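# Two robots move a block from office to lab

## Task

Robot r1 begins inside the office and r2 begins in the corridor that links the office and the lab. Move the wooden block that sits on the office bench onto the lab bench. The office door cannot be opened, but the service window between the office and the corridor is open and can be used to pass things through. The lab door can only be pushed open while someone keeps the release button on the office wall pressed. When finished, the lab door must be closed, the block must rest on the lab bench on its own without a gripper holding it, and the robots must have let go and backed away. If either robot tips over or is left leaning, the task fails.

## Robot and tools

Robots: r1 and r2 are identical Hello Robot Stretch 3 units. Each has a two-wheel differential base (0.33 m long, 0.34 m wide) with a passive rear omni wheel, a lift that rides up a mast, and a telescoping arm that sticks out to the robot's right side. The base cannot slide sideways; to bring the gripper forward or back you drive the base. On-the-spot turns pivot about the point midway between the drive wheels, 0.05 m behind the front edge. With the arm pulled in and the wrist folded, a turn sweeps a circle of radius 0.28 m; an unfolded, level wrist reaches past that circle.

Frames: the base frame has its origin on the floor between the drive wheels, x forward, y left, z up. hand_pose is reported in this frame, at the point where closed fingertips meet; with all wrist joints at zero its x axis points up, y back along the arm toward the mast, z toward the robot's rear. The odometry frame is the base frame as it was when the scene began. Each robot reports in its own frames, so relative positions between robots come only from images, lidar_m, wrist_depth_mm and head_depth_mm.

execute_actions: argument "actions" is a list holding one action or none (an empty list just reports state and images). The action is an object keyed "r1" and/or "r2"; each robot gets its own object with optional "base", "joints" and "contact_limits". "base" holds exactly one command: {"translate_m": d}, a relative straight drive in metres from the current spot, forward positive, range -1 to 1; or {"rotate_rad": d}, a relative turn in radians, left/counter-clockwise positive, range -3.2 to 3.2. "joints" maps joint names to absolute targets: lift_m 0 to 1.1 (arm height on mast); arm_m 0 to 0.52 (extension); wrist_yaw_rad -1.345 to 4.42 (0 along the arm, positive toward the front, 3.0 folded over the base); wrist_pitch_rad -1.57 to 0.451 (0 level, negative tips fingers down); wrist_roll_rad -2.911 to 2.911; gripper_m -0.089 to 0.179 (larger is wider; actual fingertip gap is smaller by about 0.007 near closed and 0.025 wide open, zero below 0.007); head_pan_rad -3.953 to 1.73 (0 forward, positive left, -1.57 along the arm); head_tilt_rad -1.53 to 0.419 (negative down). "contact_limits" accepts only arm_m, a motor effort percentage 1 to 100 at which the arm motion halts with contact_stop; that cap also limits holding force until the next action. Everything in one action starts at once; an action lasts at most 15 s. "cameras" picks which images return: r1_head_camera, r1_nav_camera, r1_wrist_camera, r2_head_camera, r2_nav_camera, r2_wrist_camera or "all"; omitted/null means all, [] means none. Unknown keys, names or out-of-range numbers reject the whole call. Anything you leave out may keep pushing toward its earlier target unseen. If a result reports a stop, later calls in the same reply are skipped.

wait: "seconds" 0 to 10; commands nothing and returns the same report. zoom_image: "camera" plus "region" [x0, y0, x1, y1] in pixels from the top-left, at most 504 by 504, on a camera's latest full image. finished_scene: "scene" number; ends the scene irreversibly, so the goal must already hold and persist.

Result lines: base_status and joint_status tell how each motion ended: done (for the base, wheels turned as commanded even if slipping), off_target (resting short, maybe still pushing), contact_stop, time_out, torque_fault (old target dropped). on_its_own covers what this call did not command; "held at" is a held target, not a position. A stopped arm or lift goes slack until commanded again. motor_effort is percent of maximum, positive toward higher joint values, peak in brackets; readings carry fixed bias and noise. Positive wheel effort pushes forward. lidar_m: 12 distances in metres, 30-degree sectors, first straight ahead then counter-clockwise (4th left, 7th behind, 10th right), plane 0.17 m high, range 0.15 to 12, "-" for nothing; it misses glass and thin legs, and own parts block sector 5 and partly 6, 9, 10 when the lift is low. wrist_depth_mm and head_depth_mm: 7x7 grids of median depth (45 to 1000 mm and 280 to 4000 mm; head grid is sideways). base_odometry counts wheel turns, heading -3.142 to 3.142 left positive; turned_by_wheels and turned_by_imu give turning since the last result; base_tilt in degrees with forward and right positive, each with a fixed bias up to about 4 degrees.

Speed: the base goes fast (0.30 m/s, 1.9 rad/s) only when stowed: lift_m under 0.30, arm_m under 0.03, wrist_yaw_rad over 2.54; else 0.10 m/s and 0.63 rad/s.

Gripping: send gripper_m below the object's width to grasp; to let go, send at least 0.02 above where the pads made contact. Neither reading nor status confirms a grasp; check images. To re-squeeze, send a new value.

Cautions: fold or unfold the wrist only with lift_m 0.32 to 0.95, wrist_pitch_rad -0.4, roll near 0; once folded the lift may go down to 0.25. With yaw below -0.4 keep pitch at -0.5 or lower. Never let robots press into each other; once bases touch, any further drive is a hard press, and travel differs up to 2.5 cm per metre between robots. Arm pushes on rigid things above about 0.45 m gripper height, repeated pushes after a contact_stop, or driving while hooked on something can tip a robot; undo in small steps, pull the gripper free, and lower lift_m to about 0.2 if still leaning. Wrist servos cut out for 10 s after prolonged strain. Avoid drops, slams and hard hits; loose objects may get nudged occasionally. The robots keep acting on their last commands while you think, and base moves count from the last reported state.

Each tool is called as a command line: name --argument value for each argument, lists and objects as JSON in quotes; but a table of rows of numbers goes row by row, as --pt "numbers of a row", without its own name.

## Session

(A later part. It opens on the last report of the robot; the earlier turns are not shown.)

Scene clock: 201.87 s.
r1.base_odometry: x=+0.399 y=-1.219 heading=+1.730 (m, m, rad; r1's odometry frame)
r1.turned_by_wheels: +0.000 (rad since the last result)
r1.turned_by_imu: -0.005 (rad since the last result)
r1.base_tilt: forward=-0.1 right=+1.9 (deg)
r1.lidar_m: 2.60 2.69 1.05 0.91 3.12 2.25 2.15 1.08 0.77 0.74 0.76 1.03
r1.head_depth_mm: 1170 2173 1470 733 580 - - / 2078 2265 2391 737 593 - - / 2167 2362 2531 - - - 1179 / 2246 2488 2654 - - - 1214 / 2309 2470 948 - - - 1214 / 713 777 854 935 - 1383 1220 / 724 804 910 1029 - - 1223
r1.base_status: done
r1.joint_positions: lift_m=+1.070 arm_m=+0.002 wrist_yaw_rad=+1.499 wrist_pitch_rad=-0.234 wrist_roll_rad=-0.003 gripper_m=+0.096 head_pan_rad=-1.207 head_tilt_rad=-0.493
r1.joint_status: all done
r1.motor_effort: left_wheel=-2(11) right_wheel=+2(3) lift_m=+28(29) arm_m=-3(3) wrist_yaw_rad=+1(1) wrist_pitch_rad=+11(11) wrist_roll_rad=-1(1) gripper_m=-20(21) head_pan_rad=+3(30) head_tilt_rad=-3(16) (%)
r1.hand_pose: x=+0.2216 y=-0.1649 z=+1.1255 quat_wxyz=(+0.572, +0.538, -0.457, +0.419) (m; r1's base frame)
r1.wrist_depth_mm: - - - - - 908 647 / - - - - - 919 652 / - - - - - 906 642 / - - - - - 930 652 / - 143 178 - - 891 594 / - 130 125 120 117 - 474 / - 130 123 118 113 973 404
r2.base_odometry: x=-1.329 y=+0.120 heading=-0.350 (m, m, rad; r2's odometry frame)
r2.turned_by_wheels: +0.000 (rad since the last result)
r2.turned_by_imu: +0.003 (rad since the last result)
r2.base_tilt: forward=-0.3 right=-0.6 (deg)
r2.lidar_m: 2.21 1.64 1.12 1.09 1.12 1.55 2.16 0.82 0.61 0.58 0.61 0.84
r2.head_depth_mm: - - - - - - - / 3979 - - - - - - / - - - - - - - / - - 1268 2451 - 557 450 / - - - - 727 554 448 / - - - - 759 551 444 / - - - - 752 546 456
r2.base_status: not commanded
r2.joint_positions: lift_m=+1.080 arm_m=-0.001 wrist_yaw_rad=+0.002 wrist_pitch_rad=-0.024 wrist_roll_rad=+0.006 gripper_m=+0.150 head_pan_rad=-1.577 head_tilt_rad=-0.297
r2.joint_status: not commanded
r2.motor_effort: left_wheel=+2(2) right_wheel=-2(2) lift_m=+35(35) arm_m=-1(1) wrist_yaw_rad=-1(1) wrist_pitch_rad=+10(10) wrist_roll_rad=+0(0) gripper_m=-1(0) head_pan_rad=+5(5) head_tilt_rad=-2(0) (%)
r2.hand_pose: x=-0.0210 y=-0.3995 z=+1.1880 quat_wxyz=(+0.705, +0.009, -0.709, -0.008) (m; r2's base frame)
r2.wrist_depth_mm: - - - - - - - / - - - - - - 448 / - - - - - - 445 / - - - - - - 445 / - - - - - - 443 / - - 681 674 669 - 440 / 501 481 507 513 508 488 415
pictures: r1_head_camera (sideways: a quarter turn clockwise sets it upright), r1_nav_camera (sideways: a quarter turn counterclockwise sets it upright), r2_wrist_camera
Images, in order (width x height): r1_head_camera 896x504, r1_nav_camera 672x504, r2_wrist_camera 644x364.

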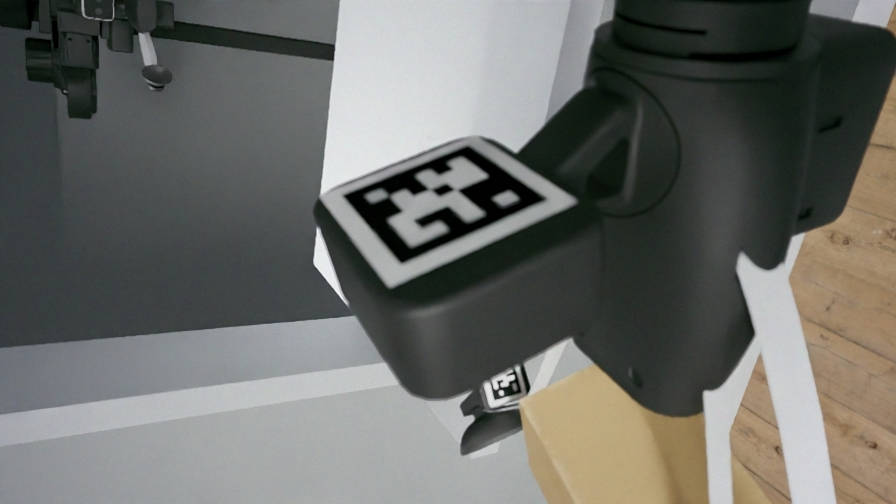

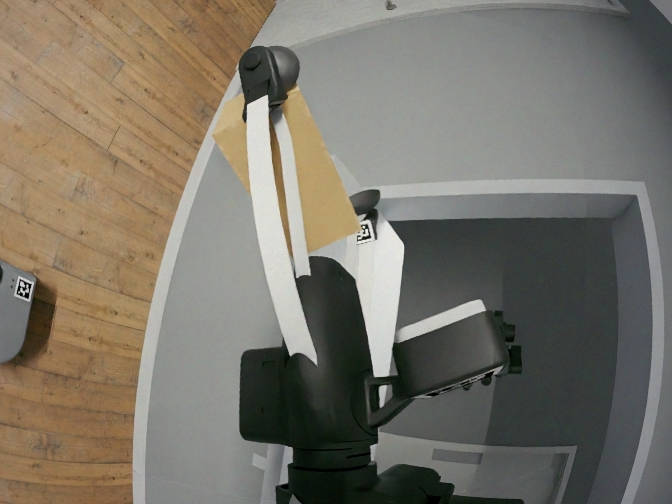

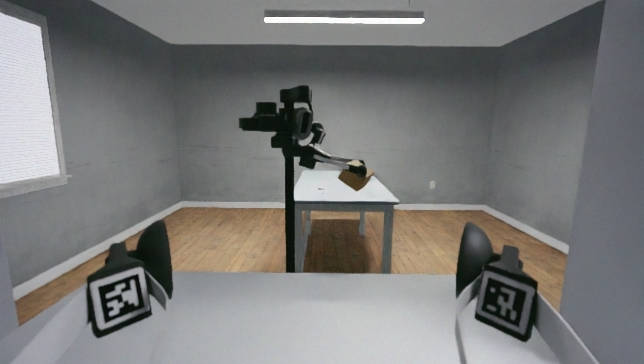

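execute_actions --actions '[{"r1":{"base":{"translate_m":-0.13}}}]' --cameras '[]'

execute_actions --actions '[{"r1":{"joints":{"arm_m":0.47}}}]' --cameras '["r1_nav_camera","r1_head_camera","r2_wrist_camera"]'

Scene clock: 208.43 s.
r1.base_odometry: x=+0.420 y=-1.348 heading=+1.730 (m, m, rad; r1's odometry frame)
r1.turned_by_wheels: +0.000 (rad since the last result)
r1.turned_by_imu: +0.000 (rad since the last result)
r1.base_tilt: forward=-0.1 right=+1.9 (deg)
r1.lidar_m: 2.53 2.82 1.12 0.91 2.94 2.11 2.02 1.08 0.77 0.74 0.77 1.03
r1.head_depth_mm: 1230 2200 2305 731 583 - - / 1134 2263 1503 740 594 - - / 2145 2390 2530 - - - 1177 / 2244 2481 2657 - - - 1211 / 2349 2592 2729 - - - 1215 / 2436 2629 988 843 - 1375 1217 / 776 831 907 805 - - 1222
r1.base_status: done
r1.joint_positions: lift_m=+1.070 arm_m=+0.002 wrist_yaw_rad=+1.499 wrist_pitch_rad=-0.234 wrist_roll_rad=-0.003 gripper_m=+0.096 head_pan_rad=-1.207 head_tilt_rad=-0.493
r1.joint_status: not commanded
r1.motor_effort: left_wheel=-2(9) right_wheel=+3(4) lift_m=+28(28) arm_m=-3(3) wrist_yaw_rad=+1(1) wrist_pitch_rad=+11(11) wrist_roll_rad=-1(1) gripper_m=-21(20) head_pan_rad=+2(2) head_tilt_rad=-4(4) (%)
r1.hand_pose: x=+0.2216 y=-0.1649 z=+1.1255 quat_wxyz=(+0.572, +0.538, -0.457, +0.419) (m; r1's base frame)
r1.wrist_depth_mm: - - - - - 952 645 / - - - - - 941 644 / - - - - - 917 657 / - - - - - 914 697 / - 144 181 - - 615 594 / - 130 125 120 117 - 471 / - 129 123 118 112 991 404
r2.base_odometry: x=-1.329 y=+0.120 heading=-0.350 (m, m, rad; r2's odometry frame)
r2.turned_by_wheels: +0.000 (rad since the last result)
r2.turned_by_imu: +0.001 (rad since the last result)
r2.base_tilt: forward=-0.3 right=-0.5 (deg)
r2.lidar_m: 2.20 1.64 1.12 1.09 1.13 1.55 2.16 0.82 0.61 0.58 0.61 0.84
r2.head_depth_mm: 3923 - - - - - - / 3981 - - - - - - / - - - - - - - / - - - 2537 - 558 449 / - - 1380 - 729 553 447 / - - - - 757 552 446 / - - - - 754 547 457
r2.base_status: not commanded
r2.joint_positions: lift_m=+1.080 arm_m=-0.001 wrist_yaw_rad=+0.002 wrist_pitch_rad=-0.024 wrist_roll_rad=+0.006 gripper_m=+0.150 head_pan_rad=-1.577 head_tilt_rad=-0.297
r2.joint_status: not commanded
r2.motor_effort: left_wheel=+2(1) right_wheel=-1(2) lift_m=+36(35) arm_m=-1(1) wrist_yaw_rad=+0(2) wrist_pitch_rad=+10(10) wrist_roll_rad=-1(0) gripper_m=+0(0) head_pan_rad=+5(4) head_tilt_rad=-2(1) (%)
r2.hand_pose: x=-0.0210 y=-0.3995 z=+1.1880 quat_wxyz=(+0.705, +0.009, -0.709, -0.008) (m; r2's base frame)
r2.wrist_depth_mm: - - - - - - - / - - - - - - 448 / - - - - - - 445 / - - - - - - 445 / - - - - - - 444 / - - 669 669 680 - 442 / 501 480 504 511 512 490 420
pictures: none
No camera images: the call's "cameras" was empty. Leave "cameras" out to get every camera's image.

Scene clock: 213.07 s.
r1.base_odometry: x=+0.420 y=-1.348 heading=+1.730 (m, m, rad; r1's odometry frame)
r1.turned_by_wheels: +0.000 (rad since the last result)
r1.turned_by_imu: +0.000 (rad since the last result)
r1.base_tilt: forward=-0.2 right=+2.0 (deg)
r1.lidar_m: 2.53 2.82 1.12 0.91 2.94 2.11 2.02 1.08 0.78 0.74 0.76 1.03
r1.head_depth_mm: 1203 2221 1028 730 612 959 1105 / 1211 2248 1035 736 619 1022 1154 / 2160 2385 916 739 946 1092 1209 / 2269 2483 1060 746 1001 1170 1236 / 2341 2578 1154 752 1067 1254 1241 / 2441 2616 987 758 1143 1358 1243 / 776 832 906 802 1227 1418 1253
r1.base_status: not commanded
r1.joint_positions: lift_m=+1.070 arm_m=+0.470 wrist_yaw_rad=+1.499 wrist_pitch_rad=-0.234 wrist_roll_rad=-0.003 gripper_m=+0.096 head_pan_rad=-1.207 head_tilt_rad=-0.494
r1.joint_status: all done
r1.motor_effort: left_wheel=-2(2) right_wheel=+2(3) lift_m=+28(29) arm_m=+3(4) wrist_yaw_rad=+1(1) wrist_pitch_rad=+11(11) wrist_roll_rad=-1(1) gripper_m=-20(21) head_pan_rad=+3(2) head_tilt_rad=-3(4) (%)
r1.hand_pose: x=+0.2217 y=-0.6321 z=+1.1255 quat_wxyz=(+0.572, +0.538, -0.456, +0.419) (m; r1's base frame)
r1.wrist_depth_mm: - - - 985 518 - - / - - - 959 563 - - / - - - 965 608 - - / - - - - 652 - - / - 143 180 550 565 603 - / - 130 125 120 117 - 468 / - 130 123 117 113 370 391
r2.base_odometry: x=-1.329 y=+0.120 heading=-0.350 (m, m, rad; r2's odometry frame)
r2.turned_by_wheels: +0.000 (rad since the last result)
r2.turned_by_imu: +0.001 (rad since the last result)
r2.base_tilt: forward=-0.3 right=-0.5 (deg)
r2.lidar_m: 2.21 1.64 1.12 1.08 1.13 1.55 2.16 0.82 0.60 0.58 0.61 0.84
r2.head_depth_mm: - - - - - - - / - - - - - - - / - - - - - - - / - - - 2521 - 555 449 / - - 1373 3824 729 553 447 / - - 801 - 762 551 446 / - - - - 752 546 457
r2.base_status: not commanded
r2.joint_positions: lift_m=+1.080 arm_m=-0.001 wrist_yaw_rad=+0.002 wrist_pitch_rad=-0.024 wrist_roll_rad=+0.006 gripper_m=+0.150 head_pan_rad=-1.577 head_tilt_rad=-0.297
r2.joint_status: not commanded
r2.motor_effort: left_wheel=+2(2) right_wheel=-1(1) lift_m=+35(35) arm_m=+0(1) wrist_yaw_rad=-2(1) wrist_pitch_rad=+11(10) wrist_roll_rad=+0(1) gripper_m=+0(0) head_pan_rad=+5(5) head_tilt_rad=-2(1) (%)
r2.hand_pose: x=-0.0210 y=-0.3995 z=+1.1880 quat_wxyz=(+0.705, +0.009, -0.709, -0.008) (m; r2's base frame)
r2.wrist_depth_mm: - - - - - - - / - - - - - - 446 / - - - - - - 449 / - - 631 - - - 446 / - - - - - - 443 / - - 669 678 673 - 445 / 500 478 505 511 509 487 418
pictures: r1_head_camera (sideways: a quarter turn clockwise sets it upright), r1_nav_camera (sideways: a quarter turn counterclockwise sets it upright), r2_wrist_camera
Images, in order (width x height): r1_head_camera 896x504, r1_nav_camera 672x504, r2_wrist_camera 644x364.

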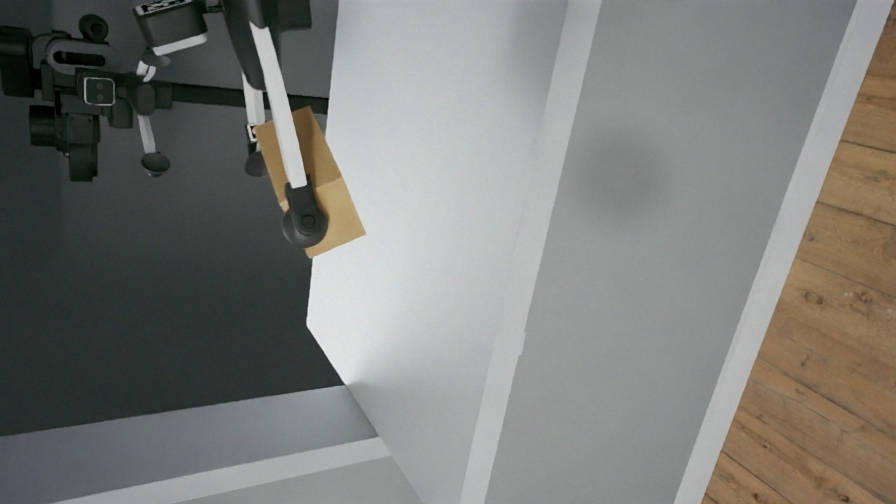

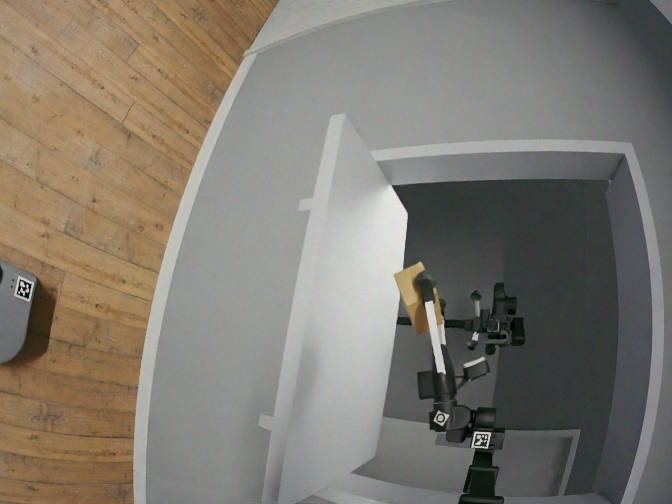

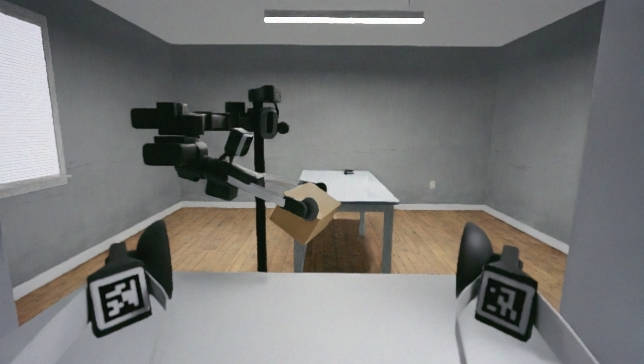

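execute_actions --actions '[{"r1":{"joints":{"arm_m":0.52,"lift_m":0.99}}}]' --cameras '["r1_head_camera","r2_wrist_camera"]'

Scene clock: 217.20 s.
r1.base_odometry: x=+0.420 y=-1.348 heading=+1.730 (m, m, rad; r1's odometry frame)
r1.turned_by_wheels: +0.000 (rad since the last result)
r1.turned_by_imu: +0.000 (rad since the last result)
r1.base_tilt: forward=-0.1 right=+2.0 (deg)
r1.lidar_m: 2.54 2.83 1.12 0.91 2.94 2.11 2.02 1.08 0.77 0.74 0.77 1.03
r1.head_depth_mm: 1205 2194 964 731 611 959 1109 / 1213 2265 1488 734 617 1021 1148 / 2166 2395 2508 706 943 1089 1203 / 2275 2478 1137 745 1003 1161 1242 / 2347 2616 1147 753 1065 1261 1245 / 2442 2611 987 758 1141 1358 1249 / 778 831 907 801 1229 1419 1253
r1.base_status: not commanded
r1.joint_positions: lift_m=+0.990 arm_m=+0.520 wrist_yaw_rad=+1.499 wrist_pitch_rad=-0.234 wrist_roll_rad=-0.003 gripper_m=+0.096 head_pan_rad=-1.207 head_tilt_rad=-0.494
r1.joint_status: all done
r1.motor_effort: left_wheel=-2(2) right_wheel=+3(2) lift_m=+19(24) arm_m=+3(4) wrist_yaw_rad=+0(1) wrist_pitch_rad=+11(11) wrist_roll_rad=-1(1) gripper_m=-19(20) head_pan_rad=+3(2) head_tilt_rad=-3(3) (%)
r1.hand_pose: x=+0.2217 y=-0.6822 z=+1.0460 quat_wxyz=(+0.572, +0.538, -0.456, +0.419) (m; r1's base frame)
r1.wrist_depth_mm: - - - 528 538 - - / - - - 559 - - - / - - - 606 - - - / - - 527 544 552 578 - / - 144 181 407 419 445 436 / - 130 125 120 116 - 343 / - 130 123 117 112 272 288
r2.base_odometry: x=-1.329 y=+0.120 heading=-0.350 (m, m, rad; r2's odometry frame)
r2.turned_by_wheels: +0.000 (rad since the last result)
r2.turned_by_imu: +0.001 (rad since the last result)
r2.base_tilt: forward=-0.3 right=-0.5 (deg)
r2.lidar_m: 2.21 1.64 1.12 1.08 1.13 1.55 2.16 0.82 0.60 0.58 0.61 0.84
r2.head_depth_mm: - - - - - - - / 3980 - - - - - - / - - - - - - - / - - - 853 - 555 448 / - - 1552 988 729 553 448 / - - 1223 980 758 550 445 / - - - 3741 753 546 457
r2.base_status: not commanded
r2.joint_positions: lift_m=+1.080 arm_m=-0.001 wrist_yaw_rad=+0.002 wrist_pitch_rad=-0.024 wrist_roll_rad=+0.006 gripper_m=+0.150 head_pan_rad=-1.577 head_tilt_rad=-0.297
r2.joint_status: not commanded
r2.motor_effort: left_wheel=+2(2) right_wheel=-1(2) lift_m=+35(35) arm_m=-1(0) wrist_yaw_rad=-1(1) wrist_pitch_rad=+10(10) wrist_roll_rad=+0(0) gripper_m=+0(0) head_pan_rad=+5(4) head_tilt_rad=-3(2) (%)
r2.hand_pose: x=-0.0210 y=-0.3995 z=+1.1880 quat_wxyz=(+0.705, +0.009, -0.709, -0.008) (m; r2's base frame)
r2.wrist_depth_mm: - - - - - - - / - - - - - - 445 / - - - - - - 449 / - 535 - - - - 444 / - - 547 - - - 441 / - - 681 595 677 - 445 / 498 480 506 507 513 488 422
pictures: r1_head_camera (sideways: a quarter turn clockwise sets it upright), r2_wrist_camera
Images, in order (width x height): r1_head_camera 896x504, r2_wrist_camera 644x364.

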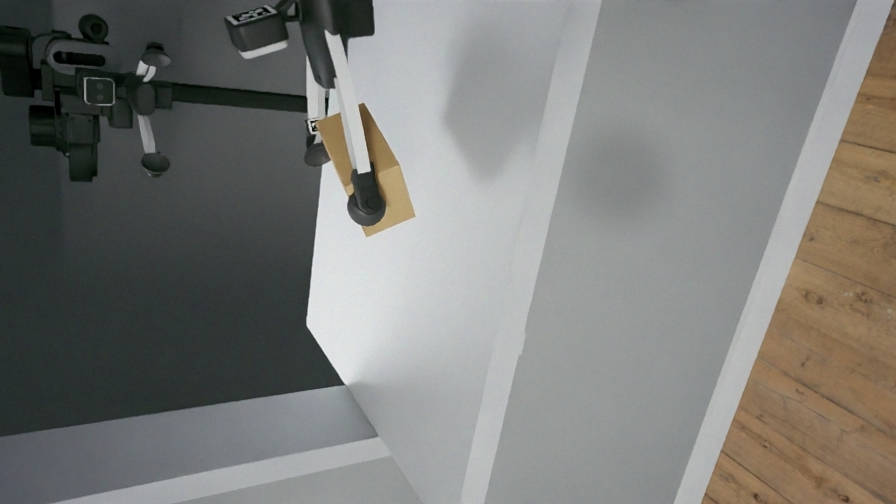

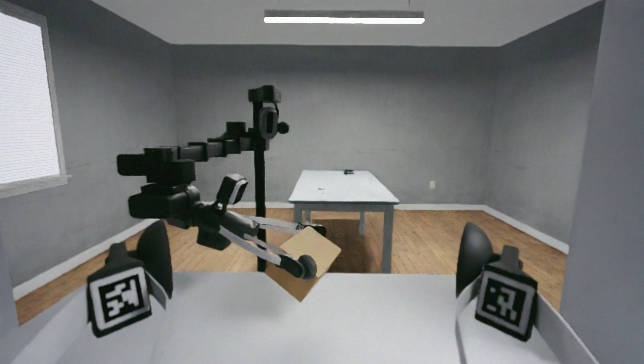

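execute_actions --actions '[{"r1":{"joints":{"wrist_pitch_rad":0.3,"lift_m":0.95}}}]' --cameras '["r1_head_camera","r2_wrist_camera"]'

Scene clock: 220.33 s.
r1.base_odometry: x=+0.420 y=-1.348 heading=+1.730 (m, m, rad; r1's odometry frame)
r1.turned_by_wheels: +0.000 (rad since the last result)
r1.turned_by_imu: +0.000 (rad since the last result)
r1.base_tilt: forward=-0.2 right=+2.0 (deg)
r1.lidar_m: 2.53 2.82 1.12 0.91 2.94 2.11 2.02 1.08 0.77 0.74 0.77 1.03
r1.head_depth_mm: 1204 2204 2339 731 612 960 1108 / 1214 2254 971 736 618 1020 1152 / 2164 2359 949 742 943 1084 1204 / 2257 2469 1052 745 1004 1163 1235 / 2343 2600 1143 751 1068 1259 1245 / 2428 2626 991 756 1144 1346 1252 / 776 830 907 801 1228 1417 1259
r1.base_status: not commanded
r1.joint_positions: lift_m=+0.950 arm_m=+0.520 wrist_yaw_rad=+1.499 wrist_pitch_rad=+0.256 wrist_roll_rad=-0.003 gripper_m=+0.096 head_pan_rad=-1.207 head_tilt_rad=-0.494
r1.joint_status: all done
r1.motor_effort: left_wheel=-2(2) right_wheel=+1(3) lift_m=+20(19) arm_m=+3(3) wrist_yaw_rad=+1(0) wrist_pitch_rad=+14(14) wrist_roll_rad=-1(1) gripper_m=-21(20) head_pan_rad=+3(2) head_tilt_rad=-4(3) (%)
r1.hand_pose: x=+0.2320 y=-0.6828 z=+1.1304 quat_wxyz=(+0.453, +0.411, -0.574, +0.545) (m; r1's base frame)
r1.wrist_depth_mm: - - - 601 - - - / - - - 594 - - - / - - - 589 - - - / - - - 596 - - - / - - - 585 - - - / - 131 126 120 119 - - / - 127 121 116 112 570 -
r2.base_odometry: x=-1.329 y=+0.120 heading=-0.350 (m, m, rad; r2's odometry frame)
r2.turned_by_wheels: +0.000 (rad since the last result)
r2.turned_by_imu: +0.001 (rad since the last result)
r2.base_tilt: forward=-0.3 right=-0.5 (deg)
r2.lidar_m: 2.21 1.64 1.12 1.08 1.13 1.55 2.17 0.82 0.61 0.58 0.61 0.84
r2.head_depth_mm: - - - - - - - / - - - - - - - / - - - - - - - / - - - 2538 - 556 449 / - - 1576 979 729 553 447 / - - 1490 788 761 550 445 / - - - 3466 758 546 457
r2.base_status: not commanded
r2.joint_positions: lift_m=+1.080 arm_m=-0.001 wrist_yaw_rad=+0.002 wrist_pitch_rad=-0.024 wrist_roll_rad=+0.006 gripper_m=+0.150 head_pan_rad=-1.577 head_tilt_rad=-0.297
r2.joint_status: not commanded
r2.motor_effort: left_wheel=+2(2) right_wheel=-1(1) lift_m=+35(35) arm_m=-1(1) wrist_yaw_rad=-1(2) wrist_pitch_rad=+10(10) wrist_roll_rad=+0(0) gripper_m=+0(1) head_pan_rad=+4(5) head_tilt_rad=-2(2) (%)
r2.hand_pose: x=-0.0210 y=-0.3995 z=+1.1880 quat_wxyz=(+0.705, +0.009, -0.709, -0.008) (m; r2's base frame)
r2.wrist_depth_mm: - - - - - - - / - - - - - - 449 / - - - - - - 439 / - - - - - - 440 / - - 550 515 - - 445 / - - 673 676 680 - 444 / 500 483 505 506 505 486 419
pictures: r1_head_camera (sideways: a quarter turn clockwise sets it upright), r2_wrist_camera
Images, in order (width x height): r1_head_camera 896x504, r2_wrist_camera 644x364.

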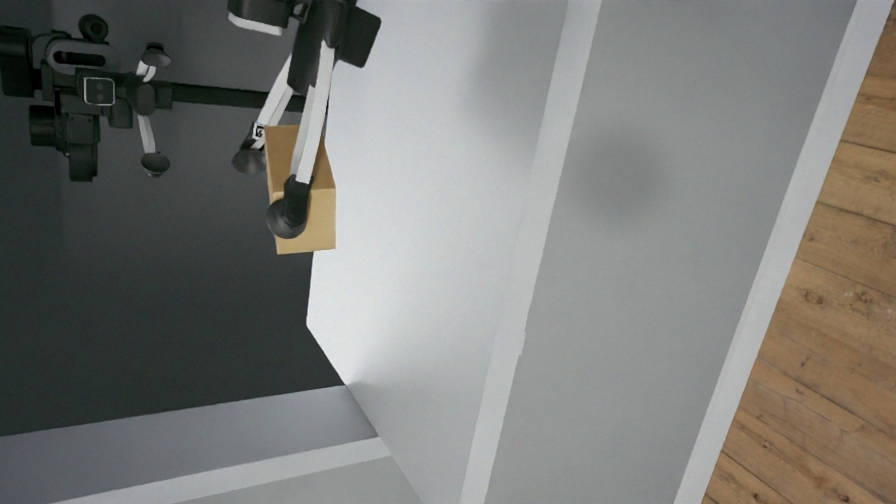

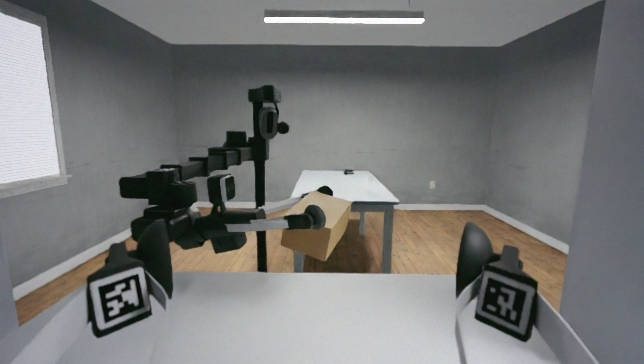

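execute_actions --actions '[{"r1":{"joints":{"wrist_pitch_rad":0.0,"lift_m":0.94}}}]' --cameras '["r2_wrist_camera"]'

execute_actions --actions '[{"r1":{"joints":{"lift_m":0.91}}}]' --cameras '["r1_head_camera","r2_wrist_camera"]'

Scene clock: 223.57 s.
r1.base_odometry: x=+0.420 y=-1.348 heading=+1.730 (m, m, rad; r1's odometry frame)
r1.turned_by_wheels: +0.000 (rad since the last result)
r1.turned_by_imu: +0.000 (rad since the last result)
r1.base_tilt: forward=-0.1 right=+2.0 (deg)
r1.lidar_m: 2.54 2.82 1.12 0.91 2.93 2.11 2.02 1.08 0.78 0.74 0.77 1.03
r1.head_depth_mm: 1208 2187 2338 728 612 962 1110 / 1216 2252 2362 735 616 1016 1154 / 2156 2369 2501 707 942 1088 1206 / 2248 2483 1140 713 1002 1161 1242 / 2351 2584 1146 751 1066 1257 1242 / 2409 2611 987 758 1146 1357 1246 / 778 831 908 804 1231 1426 1251
r1.base_status: not commanded
r1.joint_positions: lift_m=+0.940 arm_m=+0.520 wrist_yaw_rad=+1.499 wrist_pitch_rad=-0.034 wrist_roll_rad=-0.003 gripper_m=+0.096 head_pan_rad=-1.207 head_tilt_rad=-0.494
r1.joint_status: all done
r1.motor_effort: left_wheel=-3(2) right_wheel=+2(2) lift_m=+19(22) arm_m=+3(3) wrist_yaw_rad=+1(0) wrist_pitch_rad=+11(13) wrist_roll_rad=-1(1) gripper_m=-19(21) head_pan_rad=+3(3) head_tilt_rad=-3(3) (%)
r1.hand_pose: x=+0.2332 y=-0.6829 z=+1.0460 quat_wxyz=(+0.527, +0.490, -0.508, +0.474) (m; r1's base frame)
r1.wrist_depth_mm: - - - 530 - - - / - - - 557 - - - / - - - 578 - - - / - - - 600 - - - / - 498 507 514 521 585 - / - 131 126 120 118 - 392 / - 127 121 116 112 288 309
r2.base_odometry: x=-1.329 y=+0.120 heading=-0.350 (m, m, rad; r2's odometry frame)
r2.turned_by_wheels: +0.000 (rad since the last result)
r2.turned_by_imu: +0.001 (rad since the last result)
r2.base_tilt: forward=-0.3 right=-0.5 (deg)
r2.lidar_m: 2.21 1.64 1.12 1.08 1.13 1.56 2.16 0.82 0.60 0.59 0.61 0.83
r2.head_depth_mm: 3981 - - - - - - / - - - - - - - / - - - - - - - / - - - 2389 - 557 449 / - - - 983 726 555 448 / - - 1477 807 757 551 446 / - - - 3438 752 545 457
r2.base_status: not commanded
r2.joint_positions: lift_m=+1.080 arm_m=-0.001 wrist_yaw_rad=+0.002 wrist_pitch_rad=-0.024 wrist_roll_rad=+0.006 gripper_m=+0.150 head_pan_rad=-1.577 head_tilt_rad=-0.297
r2.joint_status: not commanded
r2.motor_effort: left_wheel=+2(2) right_wheel=-1(2) lift_m=+35(35) arm_m=-1(0) wrist_yaw_rad=-1(1) wrist_pitch_rad=+10(11) wrist_roll_rad=+0(0) gripper_m=+0(1) head_pan_rad=+5(5) head_tilt_rad=-2(1) (%)
r2.hand_pose: x=-0.0210 y=-0.3995 z=+1.1880 quat_wxyz=(+0.705, +0.009, -0.709, -0.008) (m; r2's base frame)
r2.wrist_depth_mm: - - - - - - - / - - - - - - 443 / - - - - - - 447 / - - - - - - 439 / - - 551 - - - 441 / - - 669 595 671 - 445 / 501 480 511 511 505 487 423
pictures: r2_wrist_camera
Images, in order (width x height): r2_wrist_camera 644x364.

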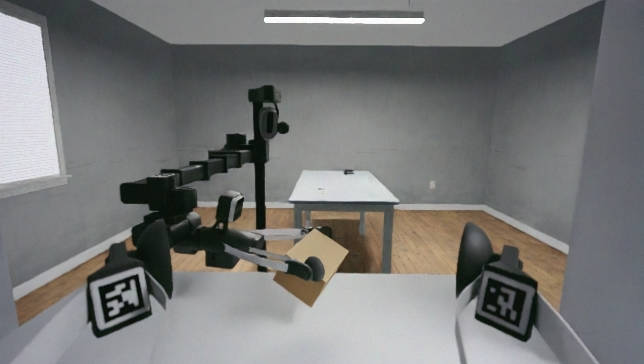

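Scene clock: 224.63 s.
r1.base_odometry: x=+0.420 y=-1.348 heading=+1.730 (m, m, rad; r1's odometry frame)
r1.turned_by_wheels: +0.000 (rad since the last result)
r1.turned_by_imu: +0.000 (rad since the last result)
r1.base_tilt: forward=-0.1 right=+1.9 (deg)
r1.lidar_m: 2.54 2.82 1.12 0.91 2.94 2.11 2.02 1.08 0.78 0.74 0.77 1.03
r1.head_depth_mm: 1208 2200 2322 697 612 964 1108 / 1214 2248 1548 710 619 1020 1157 / 2145 2384 2478 681 944 1090 1206 / 2256 2485 1135 711 1001 1164 1232 / 2355 2589 1149 750 1070 1255 1245 / 2418 2609 988 756 1142 1356 1248 / 776 829 908 802 1230 1431 1255
r1.base_status: not commanded
r1.joint_positions: lift_m=+0.910 arm_m=+0.520 wrist_yaw_rad=+1.499 wrist_pitch_rad=-0.036 wrist_roll_rad=-0.003 gripper_m=+0.096 head_pan_rad=-1.207 head_tilt_rad=-0.494
r1.joint_status: all done
r1.motor_effort: left_wheel=-2(2) right_wheel=+2(2) lift_m=+19(19) arm_m=+3(3) wrist_yaw_rad=+0(1) wrist_pitch_rad=+11(11) wrist_roll_rad=-1(1) gripper_m=-21(20) head_pan_rad=+2(2) head_tilt_rad=-3(3) (%)
r1.hand_pose: x=+0.2332 y=-0.6829 z=+1.0156 quat_wxyz=(+0.527, +0.490, -0.508, +0.473) (m; r1's base frame)
r1.wrist_depth_mm: - - - 532 - - - / - - - 555 - - - / - - - 573 - - - / - - - 587 - - - / - 420 427 443 443 492 - / - 130 126 120 118 - 335 / 228 127 121 116 112 243 260
r2.base_odometry: x=-1.329 y=+0.120 heading=-0.350 (m, m, rad; r2's odometry frame)
r2.turned_by_wheels: +0.000 (rad since the last result)
r2.turned_by_imu: +0.000 (rad since the last result)
r2.base_tilt: forward=-0.3 right=-0.5 (deg)
r2.lidar_m: 2.21 1.64 1.12 1.09 1.13 1.55 2.15 0.82 0.60 0.58 0.61 0.84
r2.head_depth_mm: 3893 - - - - - - / - - - - - - - / - - - - - - - / - - - 2436 - 556 449 / - - - 1602 730 554 447 / - - - 826 758 551 446 / - - - 964 752 548 457
r2.base_status: not commanded
r2.joint_positions: lift_m=+1.080 arm_m=-0.001 wrist_yaw_rad=+0.002 wrist_pitch_rad=-0.024 wrist_roll_rad=+0.006 gripper_m=+0.150 head_pan_rad=-1.577 head_tilt_rad=-0.297
r2.joint_status: not commanded
r2.motor_effort: left_wheel=+2(2) right_wheel=-2(1) lift_m=+35(35) arm_m=-1(1) wrist_yaw_rad=-1(1) wrist_pitch_rad=+10(10) wrist_roll_rad=+0(0) gripper_m=+0(0) head_pan_rad=+5(4) head_tilt_rad=-1(2) (%)
r2.hand_pose: x=-0.0210 y=-0.3995 z=+1.1880 quat_wxyz=(+0.705, +0.009, -0.709, -0.008) (m; r2's base frame)
r2.wrist_depth_mm: - - - - - - - / - - - - - - 449 / - - - - - - 442 / - - - - - - 444 / - - 574 - - - 443 / - - 633 549 671 - 442 / 502 484 507 503 509 488 419
pictures: r1_head_camera (sideways: a quarter turn clockwise sets it upright), r2_wrist_camera
Images, in order (width x height): r1_head_camera 896x504, r2_wrist_camera 644x364.

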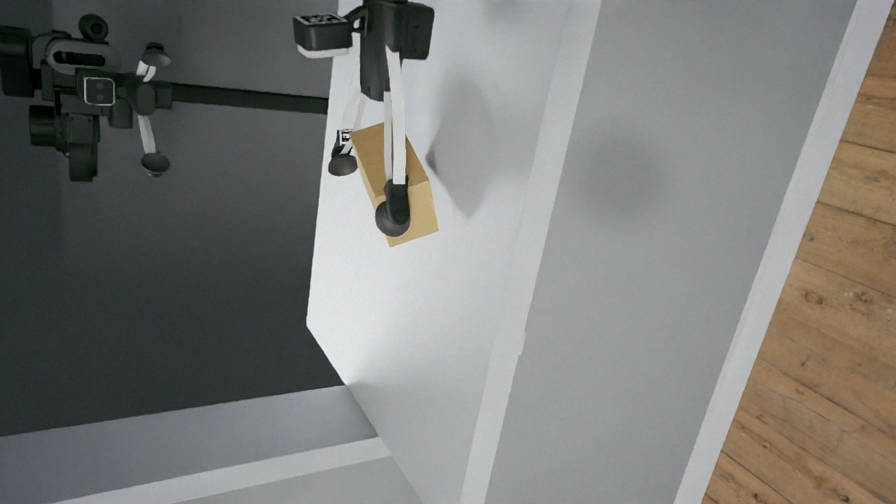

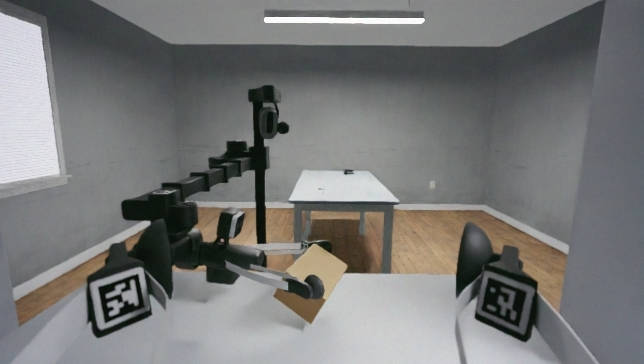

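execute_actions --actions '[{"r1":{"joints":{"lift_m":0.885}}}]' --cameras '["r2_wrist_camera"]'

Scene clock: 228.07 s.
r1.base_odometry: x=+0.420 y=-1.348 heading=+1.730 (m, m, rad; r1's odometry frame)
r1.turned_by_wheels: +0.000 (rad since the last result)
r1.turned_by_imu: +0.000 (rad since the last result)
r1.base_tilt: forward=-0.1 right=+1.9 (deg)
r1.lidar_m: 2.54 2.83 1.12 0.91 2.94 2.12 2.02 1.08 0.78 0.74 0.77 1.03
r1.head_depth_mm: 1205 2209 2336 668 611 961 1110 / 1208 2271 1520 704 618 1019 1151 / 2166 2376 2485 680 942 1085 1204 / 2261 2465 1133 713 1002 1170 1237 / 2339 2600 1149 751 1068 1258 1238 / 2421 2637 987 759 1140 1360 1250 / 776 830 907 804 1230 1423 1251
r1.base_status: not commanded
r1.joint_positions: lift_m=+0.885 arm_m=+0.520 wrist_yaw_rad=+1.499 wrist_pitch_rad=-0.034 wrist_roll_rad=-0.005 gripper_m=+0.096 head_pan_rad=-1.207 head_tilt_rad=-0.494
r1.joint_status: all done
r1.motor_effort: left_wheel=-2(2) right_wheel=+2(2) lift_m=+18(17) arm_m=+3(3) wrist_yaw_rad=+0(1) wrist_pitch_rad=+11(11) wrist_roll_rad=-1(1) gripper_m=-21(20) head_pan_rad=+2(3) head_tilt_rad=-4(3) (%)
r1.hand_pose: x=+0.2332 y=-0.6829 z=+0.9911 quat_wxyz=(+0.527, +0.489, -0.508, +0.474) (m; r1's base frame)
r1.wrist_depth_mm: - - - 533 - - - / - - - 552 - - - / - - - 575 - - - / - - - 591 594 - - / - 144 180 374 387 430 411 / - 130 125 120 116 - 287 / 195 130 123 117 112 209 224
r2.base_odometry: x=-1.329 y=+0.120 heading=-0.350 (m, m, rad; r2's odometry frame)
r2.turned_by_wheels: +0.000 (rad since the last result)
r2.turned_by_imu: +0.001 (rad since the last result)
r2.base_tilt: forward=-0.3 right=-0.5 (deg)
r2.lidar_m: 2.21 1.64 1.12 1.08 1.13 1.55 2.16 0.82 0.61 0.59 0.61 0.83
r2.head_depth_mm: - - - - - - - / - - - - - - - / - - - - - - - / - - - 2546 - 556 449 / - - - - 730 554 448 / - - - 838 756 549 445 / - - - 957 753 548 457
r2.base_status: not commanded
r2.joint_positions: lift_m=+1.080 arm_m=-0.001 wrist_yaw_rad=+0.002 wrist_pitch_rad=-0.024 wrist_roll_rad=+0.006 gripper_m=+0.150 head_pan_rad=-1.577 head_tilt_rad=-0.297
r2.joint_status: not commanded
r2.motor_effort: left_wheel=+2(2) right_wheel=-1(1) lift_m=+34(35) arm_m=-1(1) wrist_yaw_rad=-2(1) wrist_pitch_rad=+10(10) wrist_roll_rad=+0(0) gripper_m=+0(0) head_pan_rad=+5(4) head_tilt_rad=-1(1) (%)
r2.hand_pose: x=-0.0210 y=-0.3995 z=+1.1880 quat_wxyz=(+0.705, +0.009, -0.709, -0.008) (m; r2's base frame)
r2.wrist_depth_mm: - - - - - - - / - - - - - - 446 / - - - - - - 444 / - - - - - - 449 / - 560 - - - - 442 / - - 565 576 678 - 439 / 499 479 506 505 515 492 420
pictures: r2_wrist_camera
Images, in order (width x height): r2_wrist_camera 644x364.

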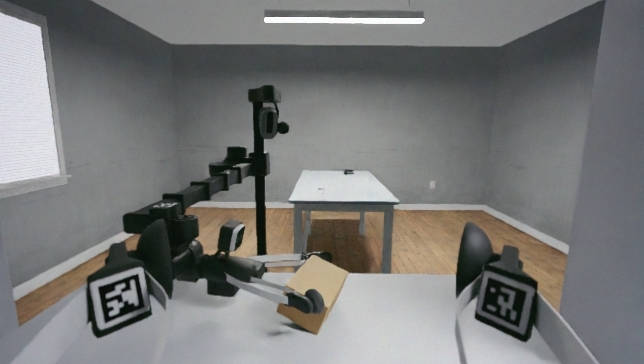

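execute_actions --actions '[{"r1":{"joints":{"lift_m":0.87}}}]' --cameras '[]'

execute_actions --actions '[{"r1":{"joints":{"gripper_m":0.179}}}]' --cameras '["r2_wrist_camera","r1_head_camera"]'

Scene clock: 231.10 s.
r1.base_odometry: x=+0.420 y=-1.348 heading=+1.730 (m, m, rad; r1's odometry frame)
r1.turned_by_wheels: +0.000 (rad since the last result)
r1.turned_by_imu: +0.000 (rad since the last result)
r1.base_tilt: forward=-0.2 right=+1.9 (deg)
r1.lidar_m: 2.53 2.82 1.12 0.91 2.94 2.12 2.02 1.08 0.78 0.74 0.77 1.03
r1.head_depth_mm: 1210 2197 2346 668 611 959 1107 / 1215 2276 1523 701 619 1021 1155 / 2171 2374 2475 699 941 1090 1207 / 2254 2480 1135 714 1001 1169 1242 / 2349 2581 1151 751 1070 1261 1244 / 2425 2620 987 758 1143 1356 1252 / 777 830 904 801 1229 1426 1255
r1.base_status: not commanded
r1.joint_positions: lift_m=+0.870 arm_m=+0.520 wrist_yaw_rad=+1.499 wrist_pitch_rad=-0.029 wrist_roll_rad=-0.007 gripper_m=+0.096 head_pan_rad=-1.207 head_tilt_rad=-0.494
r1.joint_status: all done
r1.motor_effort: left_wheel=-3(2) right_wheel=+2(2) lift_m=+18(17) arm_m=+3(3) wrist_yaw_rad=+2(1) wrist_pitch_rad=+9(10) wrist_roll_rad=+0(0) gripper_m=-19(20) head_pan_rad=+2(2) head_tilt_rad=-3(4) (%)
r1.hand_pose: x=+0.2334 y=-0.6829 z=+0.9775 quat_wxyz=(+0.527, +0.487, -0.508, +0.476) (m; r1's base frame)
r1.wrist_depth_mm: - - - 537 - - - / - - - 550 - - - / - - - 577 - - - / - - 537 551 580 611 - / - 143 151 168 338 387 374 / - 130 125 119 115 273 262 / 176 134 126 120 114 190 205
r2.base_odometry: x=-1.329 y=+0.120 heading=-0.350 (m, m, rad; r2's odometry frame)
r2.turned_by_wheels: +0.000 (rad since the last result)
r2.turned_by_imu: +0.001 (rad since the last result)
r2.base_tilt: forward=-0.3 right=-0.5 (deg)
r2.lidar_m: 2.21 1.64 1.12 1.08 1.13 1.55 2.16 0.82 0.60 0.58 0.61 0.84
r2.head_depth_mm: - - - - - - - / - - - - - - - / - - - - - - - / - - - 2535 - 555 449 / - - - - 726 554 448 / - - - 806 758 550 445 / - - - 834 753 546 457
r2.base_status: not commanded
r2.joint_positions: lift_m=+1.080 arm_m=-0.001 wrist_yaw_rad=+0.002 wrist_pitch_rad=-0.024 wrist_roll_rad=+0.006 gripper_m=+0.150 head_pan_rad=-1.577 head_tilt_rad=-0.297
r2.joint_status: not commanded
r2.motor_effort: left_wheel=+1(2) right_wheel=-2(1) lift_m=+35(35) arm_m=-1(1) wrist_yaw_rad=-1(1) wrist_pitch_rad=+10(10) wrist_roll_rad=+0(0) gripper_m=+0(0) head_pan_rad=+4(4) head_tilt_rad=-2(1) (%)
r2.hand_pose: x=-0.0210 y=-0.3995 z=+1.1880 quat_wxyz=(+0.705, +0.009, -0.709, -0.008) (m; r2's base frame)
r2.wrist_depth_mm: - - - - - - - / - - - - - - 443 / - - - - - - 444 / - - - - - - 441 / - 591 - - - - 444 / - - 572 602 676 - 440 / 500 481 506 511 505 491 417
pictures: none
No camera images: the call's "cameras" was empty. Leave "cameras" out to get every camera's image.

Scene clock: 232.43 s.
r1.base_odometry: x=+0.420 y=-1.348 heading=+1.730 (m, m, rad; r1's odometry frame)
r1.turned_by_wheels: +0.000 (rad since the last result)
r1.turned_by_imu: +0.000 (rad since the last result)
r1.base_tilt: forward=-0.2 right=+1.9 (deg)
r1.lidar_m: 2.53 2.82 1.12 0.91 2.93 2.11 2.02 1.08 0.78 0.74 0.77 1.03
r1.head_depth_mm: 1204 2213 2346 666 612 960 1109 / 1215 2261 1525 703 619 1022 1156 / 2156 2389 2501 702 944 1089 1205 / 2256 2511 1132 716 1001 1166 1238 / 2350 2591 1150 753 1065 1257 1242 / 2414 2616 987 756 1145 1356 1244 / 775 830 906 804 1226 1423 1251
r1.base_status: not commanded
r1.joint_positions: lift_m=+0.870 arm_m=+0.520 wrist_yaw_rad=+1.500 wrist_pitch_rad=-0.023 wrist_roll_rad=-0.007 gripper_m=+0.179 head_pan_rad=-1.207 head_tilt_rad=-0.494
r1.joint_status: all done
r1.motor_effort: left_wheel=-2(3) right_wheel=+2(2) lift_m=+18(18) arm_m=+3(3) wrist_yaw_rad=+0(1) wrist_pitch_rad=+7(9) wrist_roll_rad=+0(0) gripper_m=+0(87) head_pan_rad=+3(2) head_tilt_rad=-3(3) (%)
r1.hand_pose: x=+0.2336 y=-0.6827 z=+0.9791 quat_wxyz=(+0.525, +0.486, -0.510, +0.478) (m; r1's base frame)
r1.wrist_depth_mm: - - - 539 - - - / - - - 556 - - - / - - - 582 - - - / - - 549 575 601 - - / - 328 182 186 359 396 386 / - 136 131 133 137 258 267 / 179 139 129 119 113 200 206
r2.base_odometry: x=-1.329 y=+0.120 heading=-0.350 (m, m, rad; r2's odometry frame)
r2.turned_by_wheels: +0.000 (rad since the last result)
r2.turned_by_imu: +0.000 (rad since the last result)
r2.base_tilt: forward=-0.3 right=-0.5 (deg)
r2.lidar_m: 2.20 1.63 1.12 1.08 1.12 1.55 2.15 0.82 0.60 0.58 0.61 0.84
r2.head_depth_mm: - - - - - - - / - - - - - - - / - - - - - - - / - - - 2537 - 556 448 / - - - - 729 555 448 / - - - 808 759 551 445 / - - - 832 750 546 457
r2.base_status: not commanded
r2.joint_positions: lift_m=+1.080 arm_m=-0.001 wrist_yaw_rad=+0.002 wrist_pitch_rad=-0.024 wrist_roll_rad=+0.006 gripper_m=+0.150 head_pan_rad=-1.577 head_tilt_rad=-0.297
r2.joint_status: not commanded
r2.motor_effort: left_wheel=+2(2) right_wheel=-1(1) lift_m=+34(35) arm_m=+0(1) wrist_yaw_rad=-1(1) wrist_pitch_rad=+11(10) wrist_roll_rad=+0(1) gripper_m=+0(0) head_pan_rad=+5(4) head_tilt_rad=-2(2) (%)
r2.hand_pose: x=-0.0210 y=-0.3995 z=+1.1880 quat_wxyz=(+0.705, +0.009, -0.709, -0.008) (m; r2's base frame)
r2.wrist_depth_mm: - - - - - - - / - - - - - - 448 / - - - - - - 446 / - - - - - - 444 / - 594 - - - - 441 / - - 562 613 686 - 442 / 504 481 506 502 512 488 419
pictures: r1_head_camera (sideways: a quarter turn clockwise sets it upright), r2_wrist_camera
Images, in order (width x height): r1_head_camera 896x504, r2_wrist_camera 644x364.

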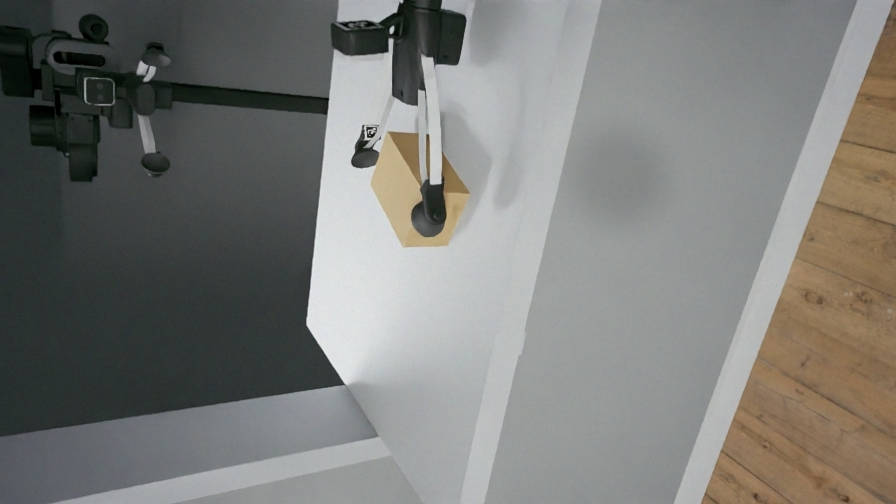

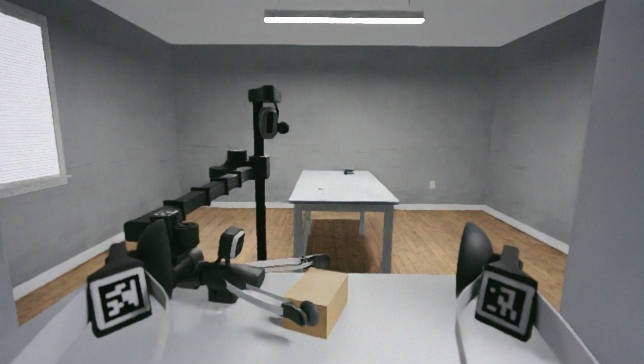

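execute_actions --actions '[{"r1":{"joints":{"lift_m":1.02}}}]' --cameras '[]'

execute_actions --actions '[{"r1":{"joints":{"arm_m":0.0,"gripper_m":0.0,"head_pan_rad":-2.2,"head_tilt_rad":-0.2}},"r2":{"joints":{"gripper_m":0.179,"head_tilt_rad":-0.5}}}]' --cameras '["r2_wrist_camera","r1_nav_camera"]'

Scene clock: 236.47 s.
r1.base_odometry: x=+0.420 y=-1.348 heading=+1.730 (m, m, rad; r1's odometry frame)
r1.turned_by_wheels: +0.000 (rad since the last result)
r1.turned_by_imu: +0.000 (rad since the last result)
r1.base_tilt: forward=-0.2 right=+1.9 (deg)
r1.lidar_m: 2.54 2.82 1.12 0.91 2.94 2.12 2.02 1.08 0.77 0.74 0.77 1.03
r1.head_depth_mm: 1210 2183 968 730 612 962 1105 / 1216 2250 1041 736 617 1023 1153 / 2156 2368 1048 698 945 1088 1204 / 2264 2471 1136 714 1005 1168 1238 / 2362 2581 1142 752 1067 1256 1243 / 2423 2615 986 758 1141 1351 1248 / 775 830 906 801 1227 1423 1252
r1.base_status: not commanded
r1.joint_positions: lift_m=+1.020 arm_m=+0.520 wrist_yaw_rad=+1.500 wrist_pitch_rad=-0.022 wrist_roll_rad=-0.007 gripper_m=+0.179 head_pan_rad=-1.207 head_tilt_rad=-0.494
r1.joint_status: all done
r1.motor_effort: left_wheel=-2(2) right_wheel=+2(2) lift_m=+27(29) arm_m=+3(3) wrist_yaw_rad=-1(1) wrist_pitch_rad=+7(7) wrist_roll_rad=+0(0) gripper_m=+0(0) head_pan_rad=+3(2) head_tilt_rad=-3(3) (%)
r1.hand_pose: x=+0.2336 y=-0.6827 z=+1.1288 quat_wxyz=(+0.525, +0.486, -0.510, +0.478) (m; r1's base frame)
r1.wrist_depth_mm: - - - 534 - - - / - - - 554 - - - / - - - 576 - - - / - - - 584 - - - / - - - 612 - - - / - - 528 536 554 559 - / - 450 413 420 425 432 -
r2.base_odometry: x=-1.329 y=+0.120 heading=-0.350 (m, m, rad; r2's odometry frame)
r2.turned_by_wheels: +0.000 (rad since the last result)
r2.turned_by_imu: +0.001 (rad since the last result)
r2.base_tilt: forward=-0.3 right=-0.4 (deg)
r2.lidar_m: 2.21 1.64 1.12 1.08 1.13 1.55 2.16 0.82 0.61 0.58 0.61 0.84
r2.head_depth_mm: 3969 - - - - - - / - - - - - - - / - - - - - - - / - - - 2552 - 555 450 / - - 1521 985 730 553 447 / - - 1002 3804 760 549 446 / - - 742 - 756 547 458
r2.base_status: not commanded
r2.joint_positions: lift_m=+1.080 arm_m=-0.001 wrist_yaw_rad=+0.002 wrist_pitch_rad=-0.024 wrist_roll_rad=+0.006 gripper_m=+0.150 head_pan_rad=-1.577 head_tilt_rad=-0.297
r2.joint_status: not commanded
r2.motor_effort: left_wheel=+2(2) right_wheel=-1(1) lift_m=+35(35) arm_m=-1(1) wrist_yaw_rad=-2(1) wrist_pitch_rad=+10(11) wrist_roll_rad=+0(0) gripper_m=+0(0) head_pan_rad=+4(4) head_tilt_rad=-1(2) (%)
r2.hand_pose: x=-0.0210 y=-0.3995 z=+1.1880 quat_wxyz=(+0.705, +0.009, -0.709, -0.008) (m; r2's base frame)
r2.wrist_depth_mm: - - - - - - - / - - - - - - 446 / - - - - - - 443 / - - 543 - - - 446 / - - - - - - 444 / - - 667 593 680 - 443 / 499 480 507 506 513 489 423
pictures: none
No camera images: the call's "cameras" was empty. Leave "cameras" out to get every camera's image.

Scene clock: 241.47 s.
r1.base_odometry: x=+0.420 y=-1.348 heading=+1.730 (m, m, rad; r1's odometry frame)
r1.turned_by_wheels: +0.000 (rad since the last result)
r1.turned_by_imu: +0.001 (rad since the last result)
r1.base_tilt: forward=-0.2 right=+2.0 (deg)
r1.lidar_m: 2.54 2.82 1.12 0.91 2.93 2.11 2.02 1.08 0.77 0.74 0.76 1.03
r1.head_depth_mm: 962 1017 1085 1153 1204 - - / 886 931 986 1042 1094 - - / 820 862 903 952 986 - - / 763 796 834 874 899 - - / 713 742 776 810 839 - - / 669 705 742 800 865 - - / 2169 2340 2459 2543 1022 - -
r1.base_status: not commanded
r1.joint_positions: lift_m=+1.020 arm_m=+0.002 wrist_yaw_rad=+1.500 wrist_pitch_rad=-0.022 wrist_roll_rad=-0.007 gripper_m=+0.000 head_pan_rad=-2.193 head_tilt_rad=-0.211
r1.joint_status: all done
joint sent to its limit — the command would take r1.arm_m past its lower limit, so that joint was sent only as far as its limit.
r1.motor_effort: left_wheel=-2(2) right_wheel=+2(2) lift_m=+27(28) arm_m=-3(2) wrist_yaw_rad=-1(1) wrist_pitch_rad=+7(7) wrist_roll_rad=+0(0) gripper_m=-3(85) head_pan_rad=-2(30) head_tilt_rad=+6(31) (%)
r1.hand_pose: x=+0.2337 y=-0.1653 z=+1.1288 quat_wxyz=(+0.525, +0.486, -0.510, +0.478) (m; r1's base frame)
r1.wrist_depth_mm: - - - - - 930 654 / - - - - - 916 650 / - - - - - 911 650 / - - - - - 928 662 / - - - - - 913 666 / - - - - - 601 573 / - - - - - 883 448
r2.base_odometry: x=-1.329 y=+0.120 heading=-0.350 (m, m, rad; r2's odometry frame)
r2.turned_by_wheels: +0.000 (rad since the last result)
r2.turned_by_imu: +0.001 (rad since the last result)
r2.base_tilt: forward=-0.3 right=-0.5 (deg)
r2.lidar_m: 2.20 1.64 1.13 1.09 1.13 1.56 2.16 0.82 0.60 0.58 0.61 0.84
r2.head_depth_mm: - - - - - - 946 / - - - - - - 979 / - - - - - - 993 / - - 3393 746 573 497 982 / 1353 1229 - 745 571 495 991 / - - - 769 568 492 998 / - - - 768 564 850 1009
r2.base_status: not commanded
r2.joint_positions: lift_m=+1.080 arm_m=-0.001 wrist_yaw_rad=+0.002 wrist_pitch_rad=-0.024 wrist_roll_rad=+0.006 gripper_m=+0.179 head_pan_rad=-1.577 head_tilt_rad=-0.493
r2.joint_status: all done
r2.motor_effort: left_wheel=+2(2) right_wheel=-2(1) lift_m=+35(35) arm_m=-1(1) wrist_yaw_rad=-2(1) wrist_pitch_rad=+10(10) wrist_roll_rad=+0(0) gripper_m=+0(87) head_pan_rad=+5(4) head_tilt_rad=-4(21) (%)
r2.hand_pose: x=-0.0210 y=-0.3995 z=+1.1880 quat_wxyz=(+0.705, +0.009, -0.709, -0.008) (m; r2's base frame)
r2.wrist_depth_mm: - - - - - - - / - - - - - - 447 / - - - - - - 445 / - - - - - - 445 / - - - - - - 448 / - 674 669 604 673 685 420 / 479 505 507 513 509 489 403
pictures: r1_nav_camera (sideways: a quarter turn counterclockwise sets it upright), r2_wrist_camera
Images, in order (width x height): r1_nav_camera 672x504, r2_wrist_camera 644x364.

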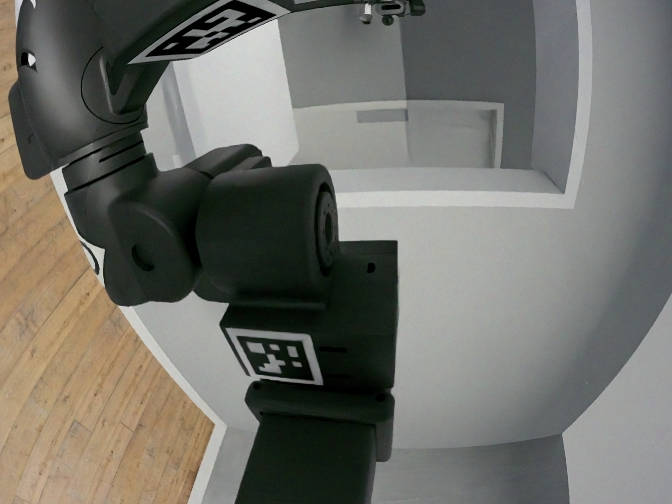

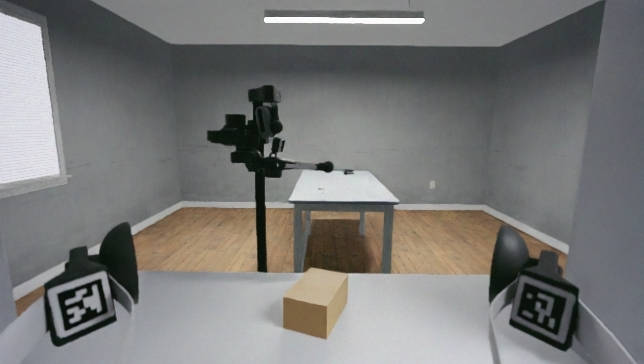

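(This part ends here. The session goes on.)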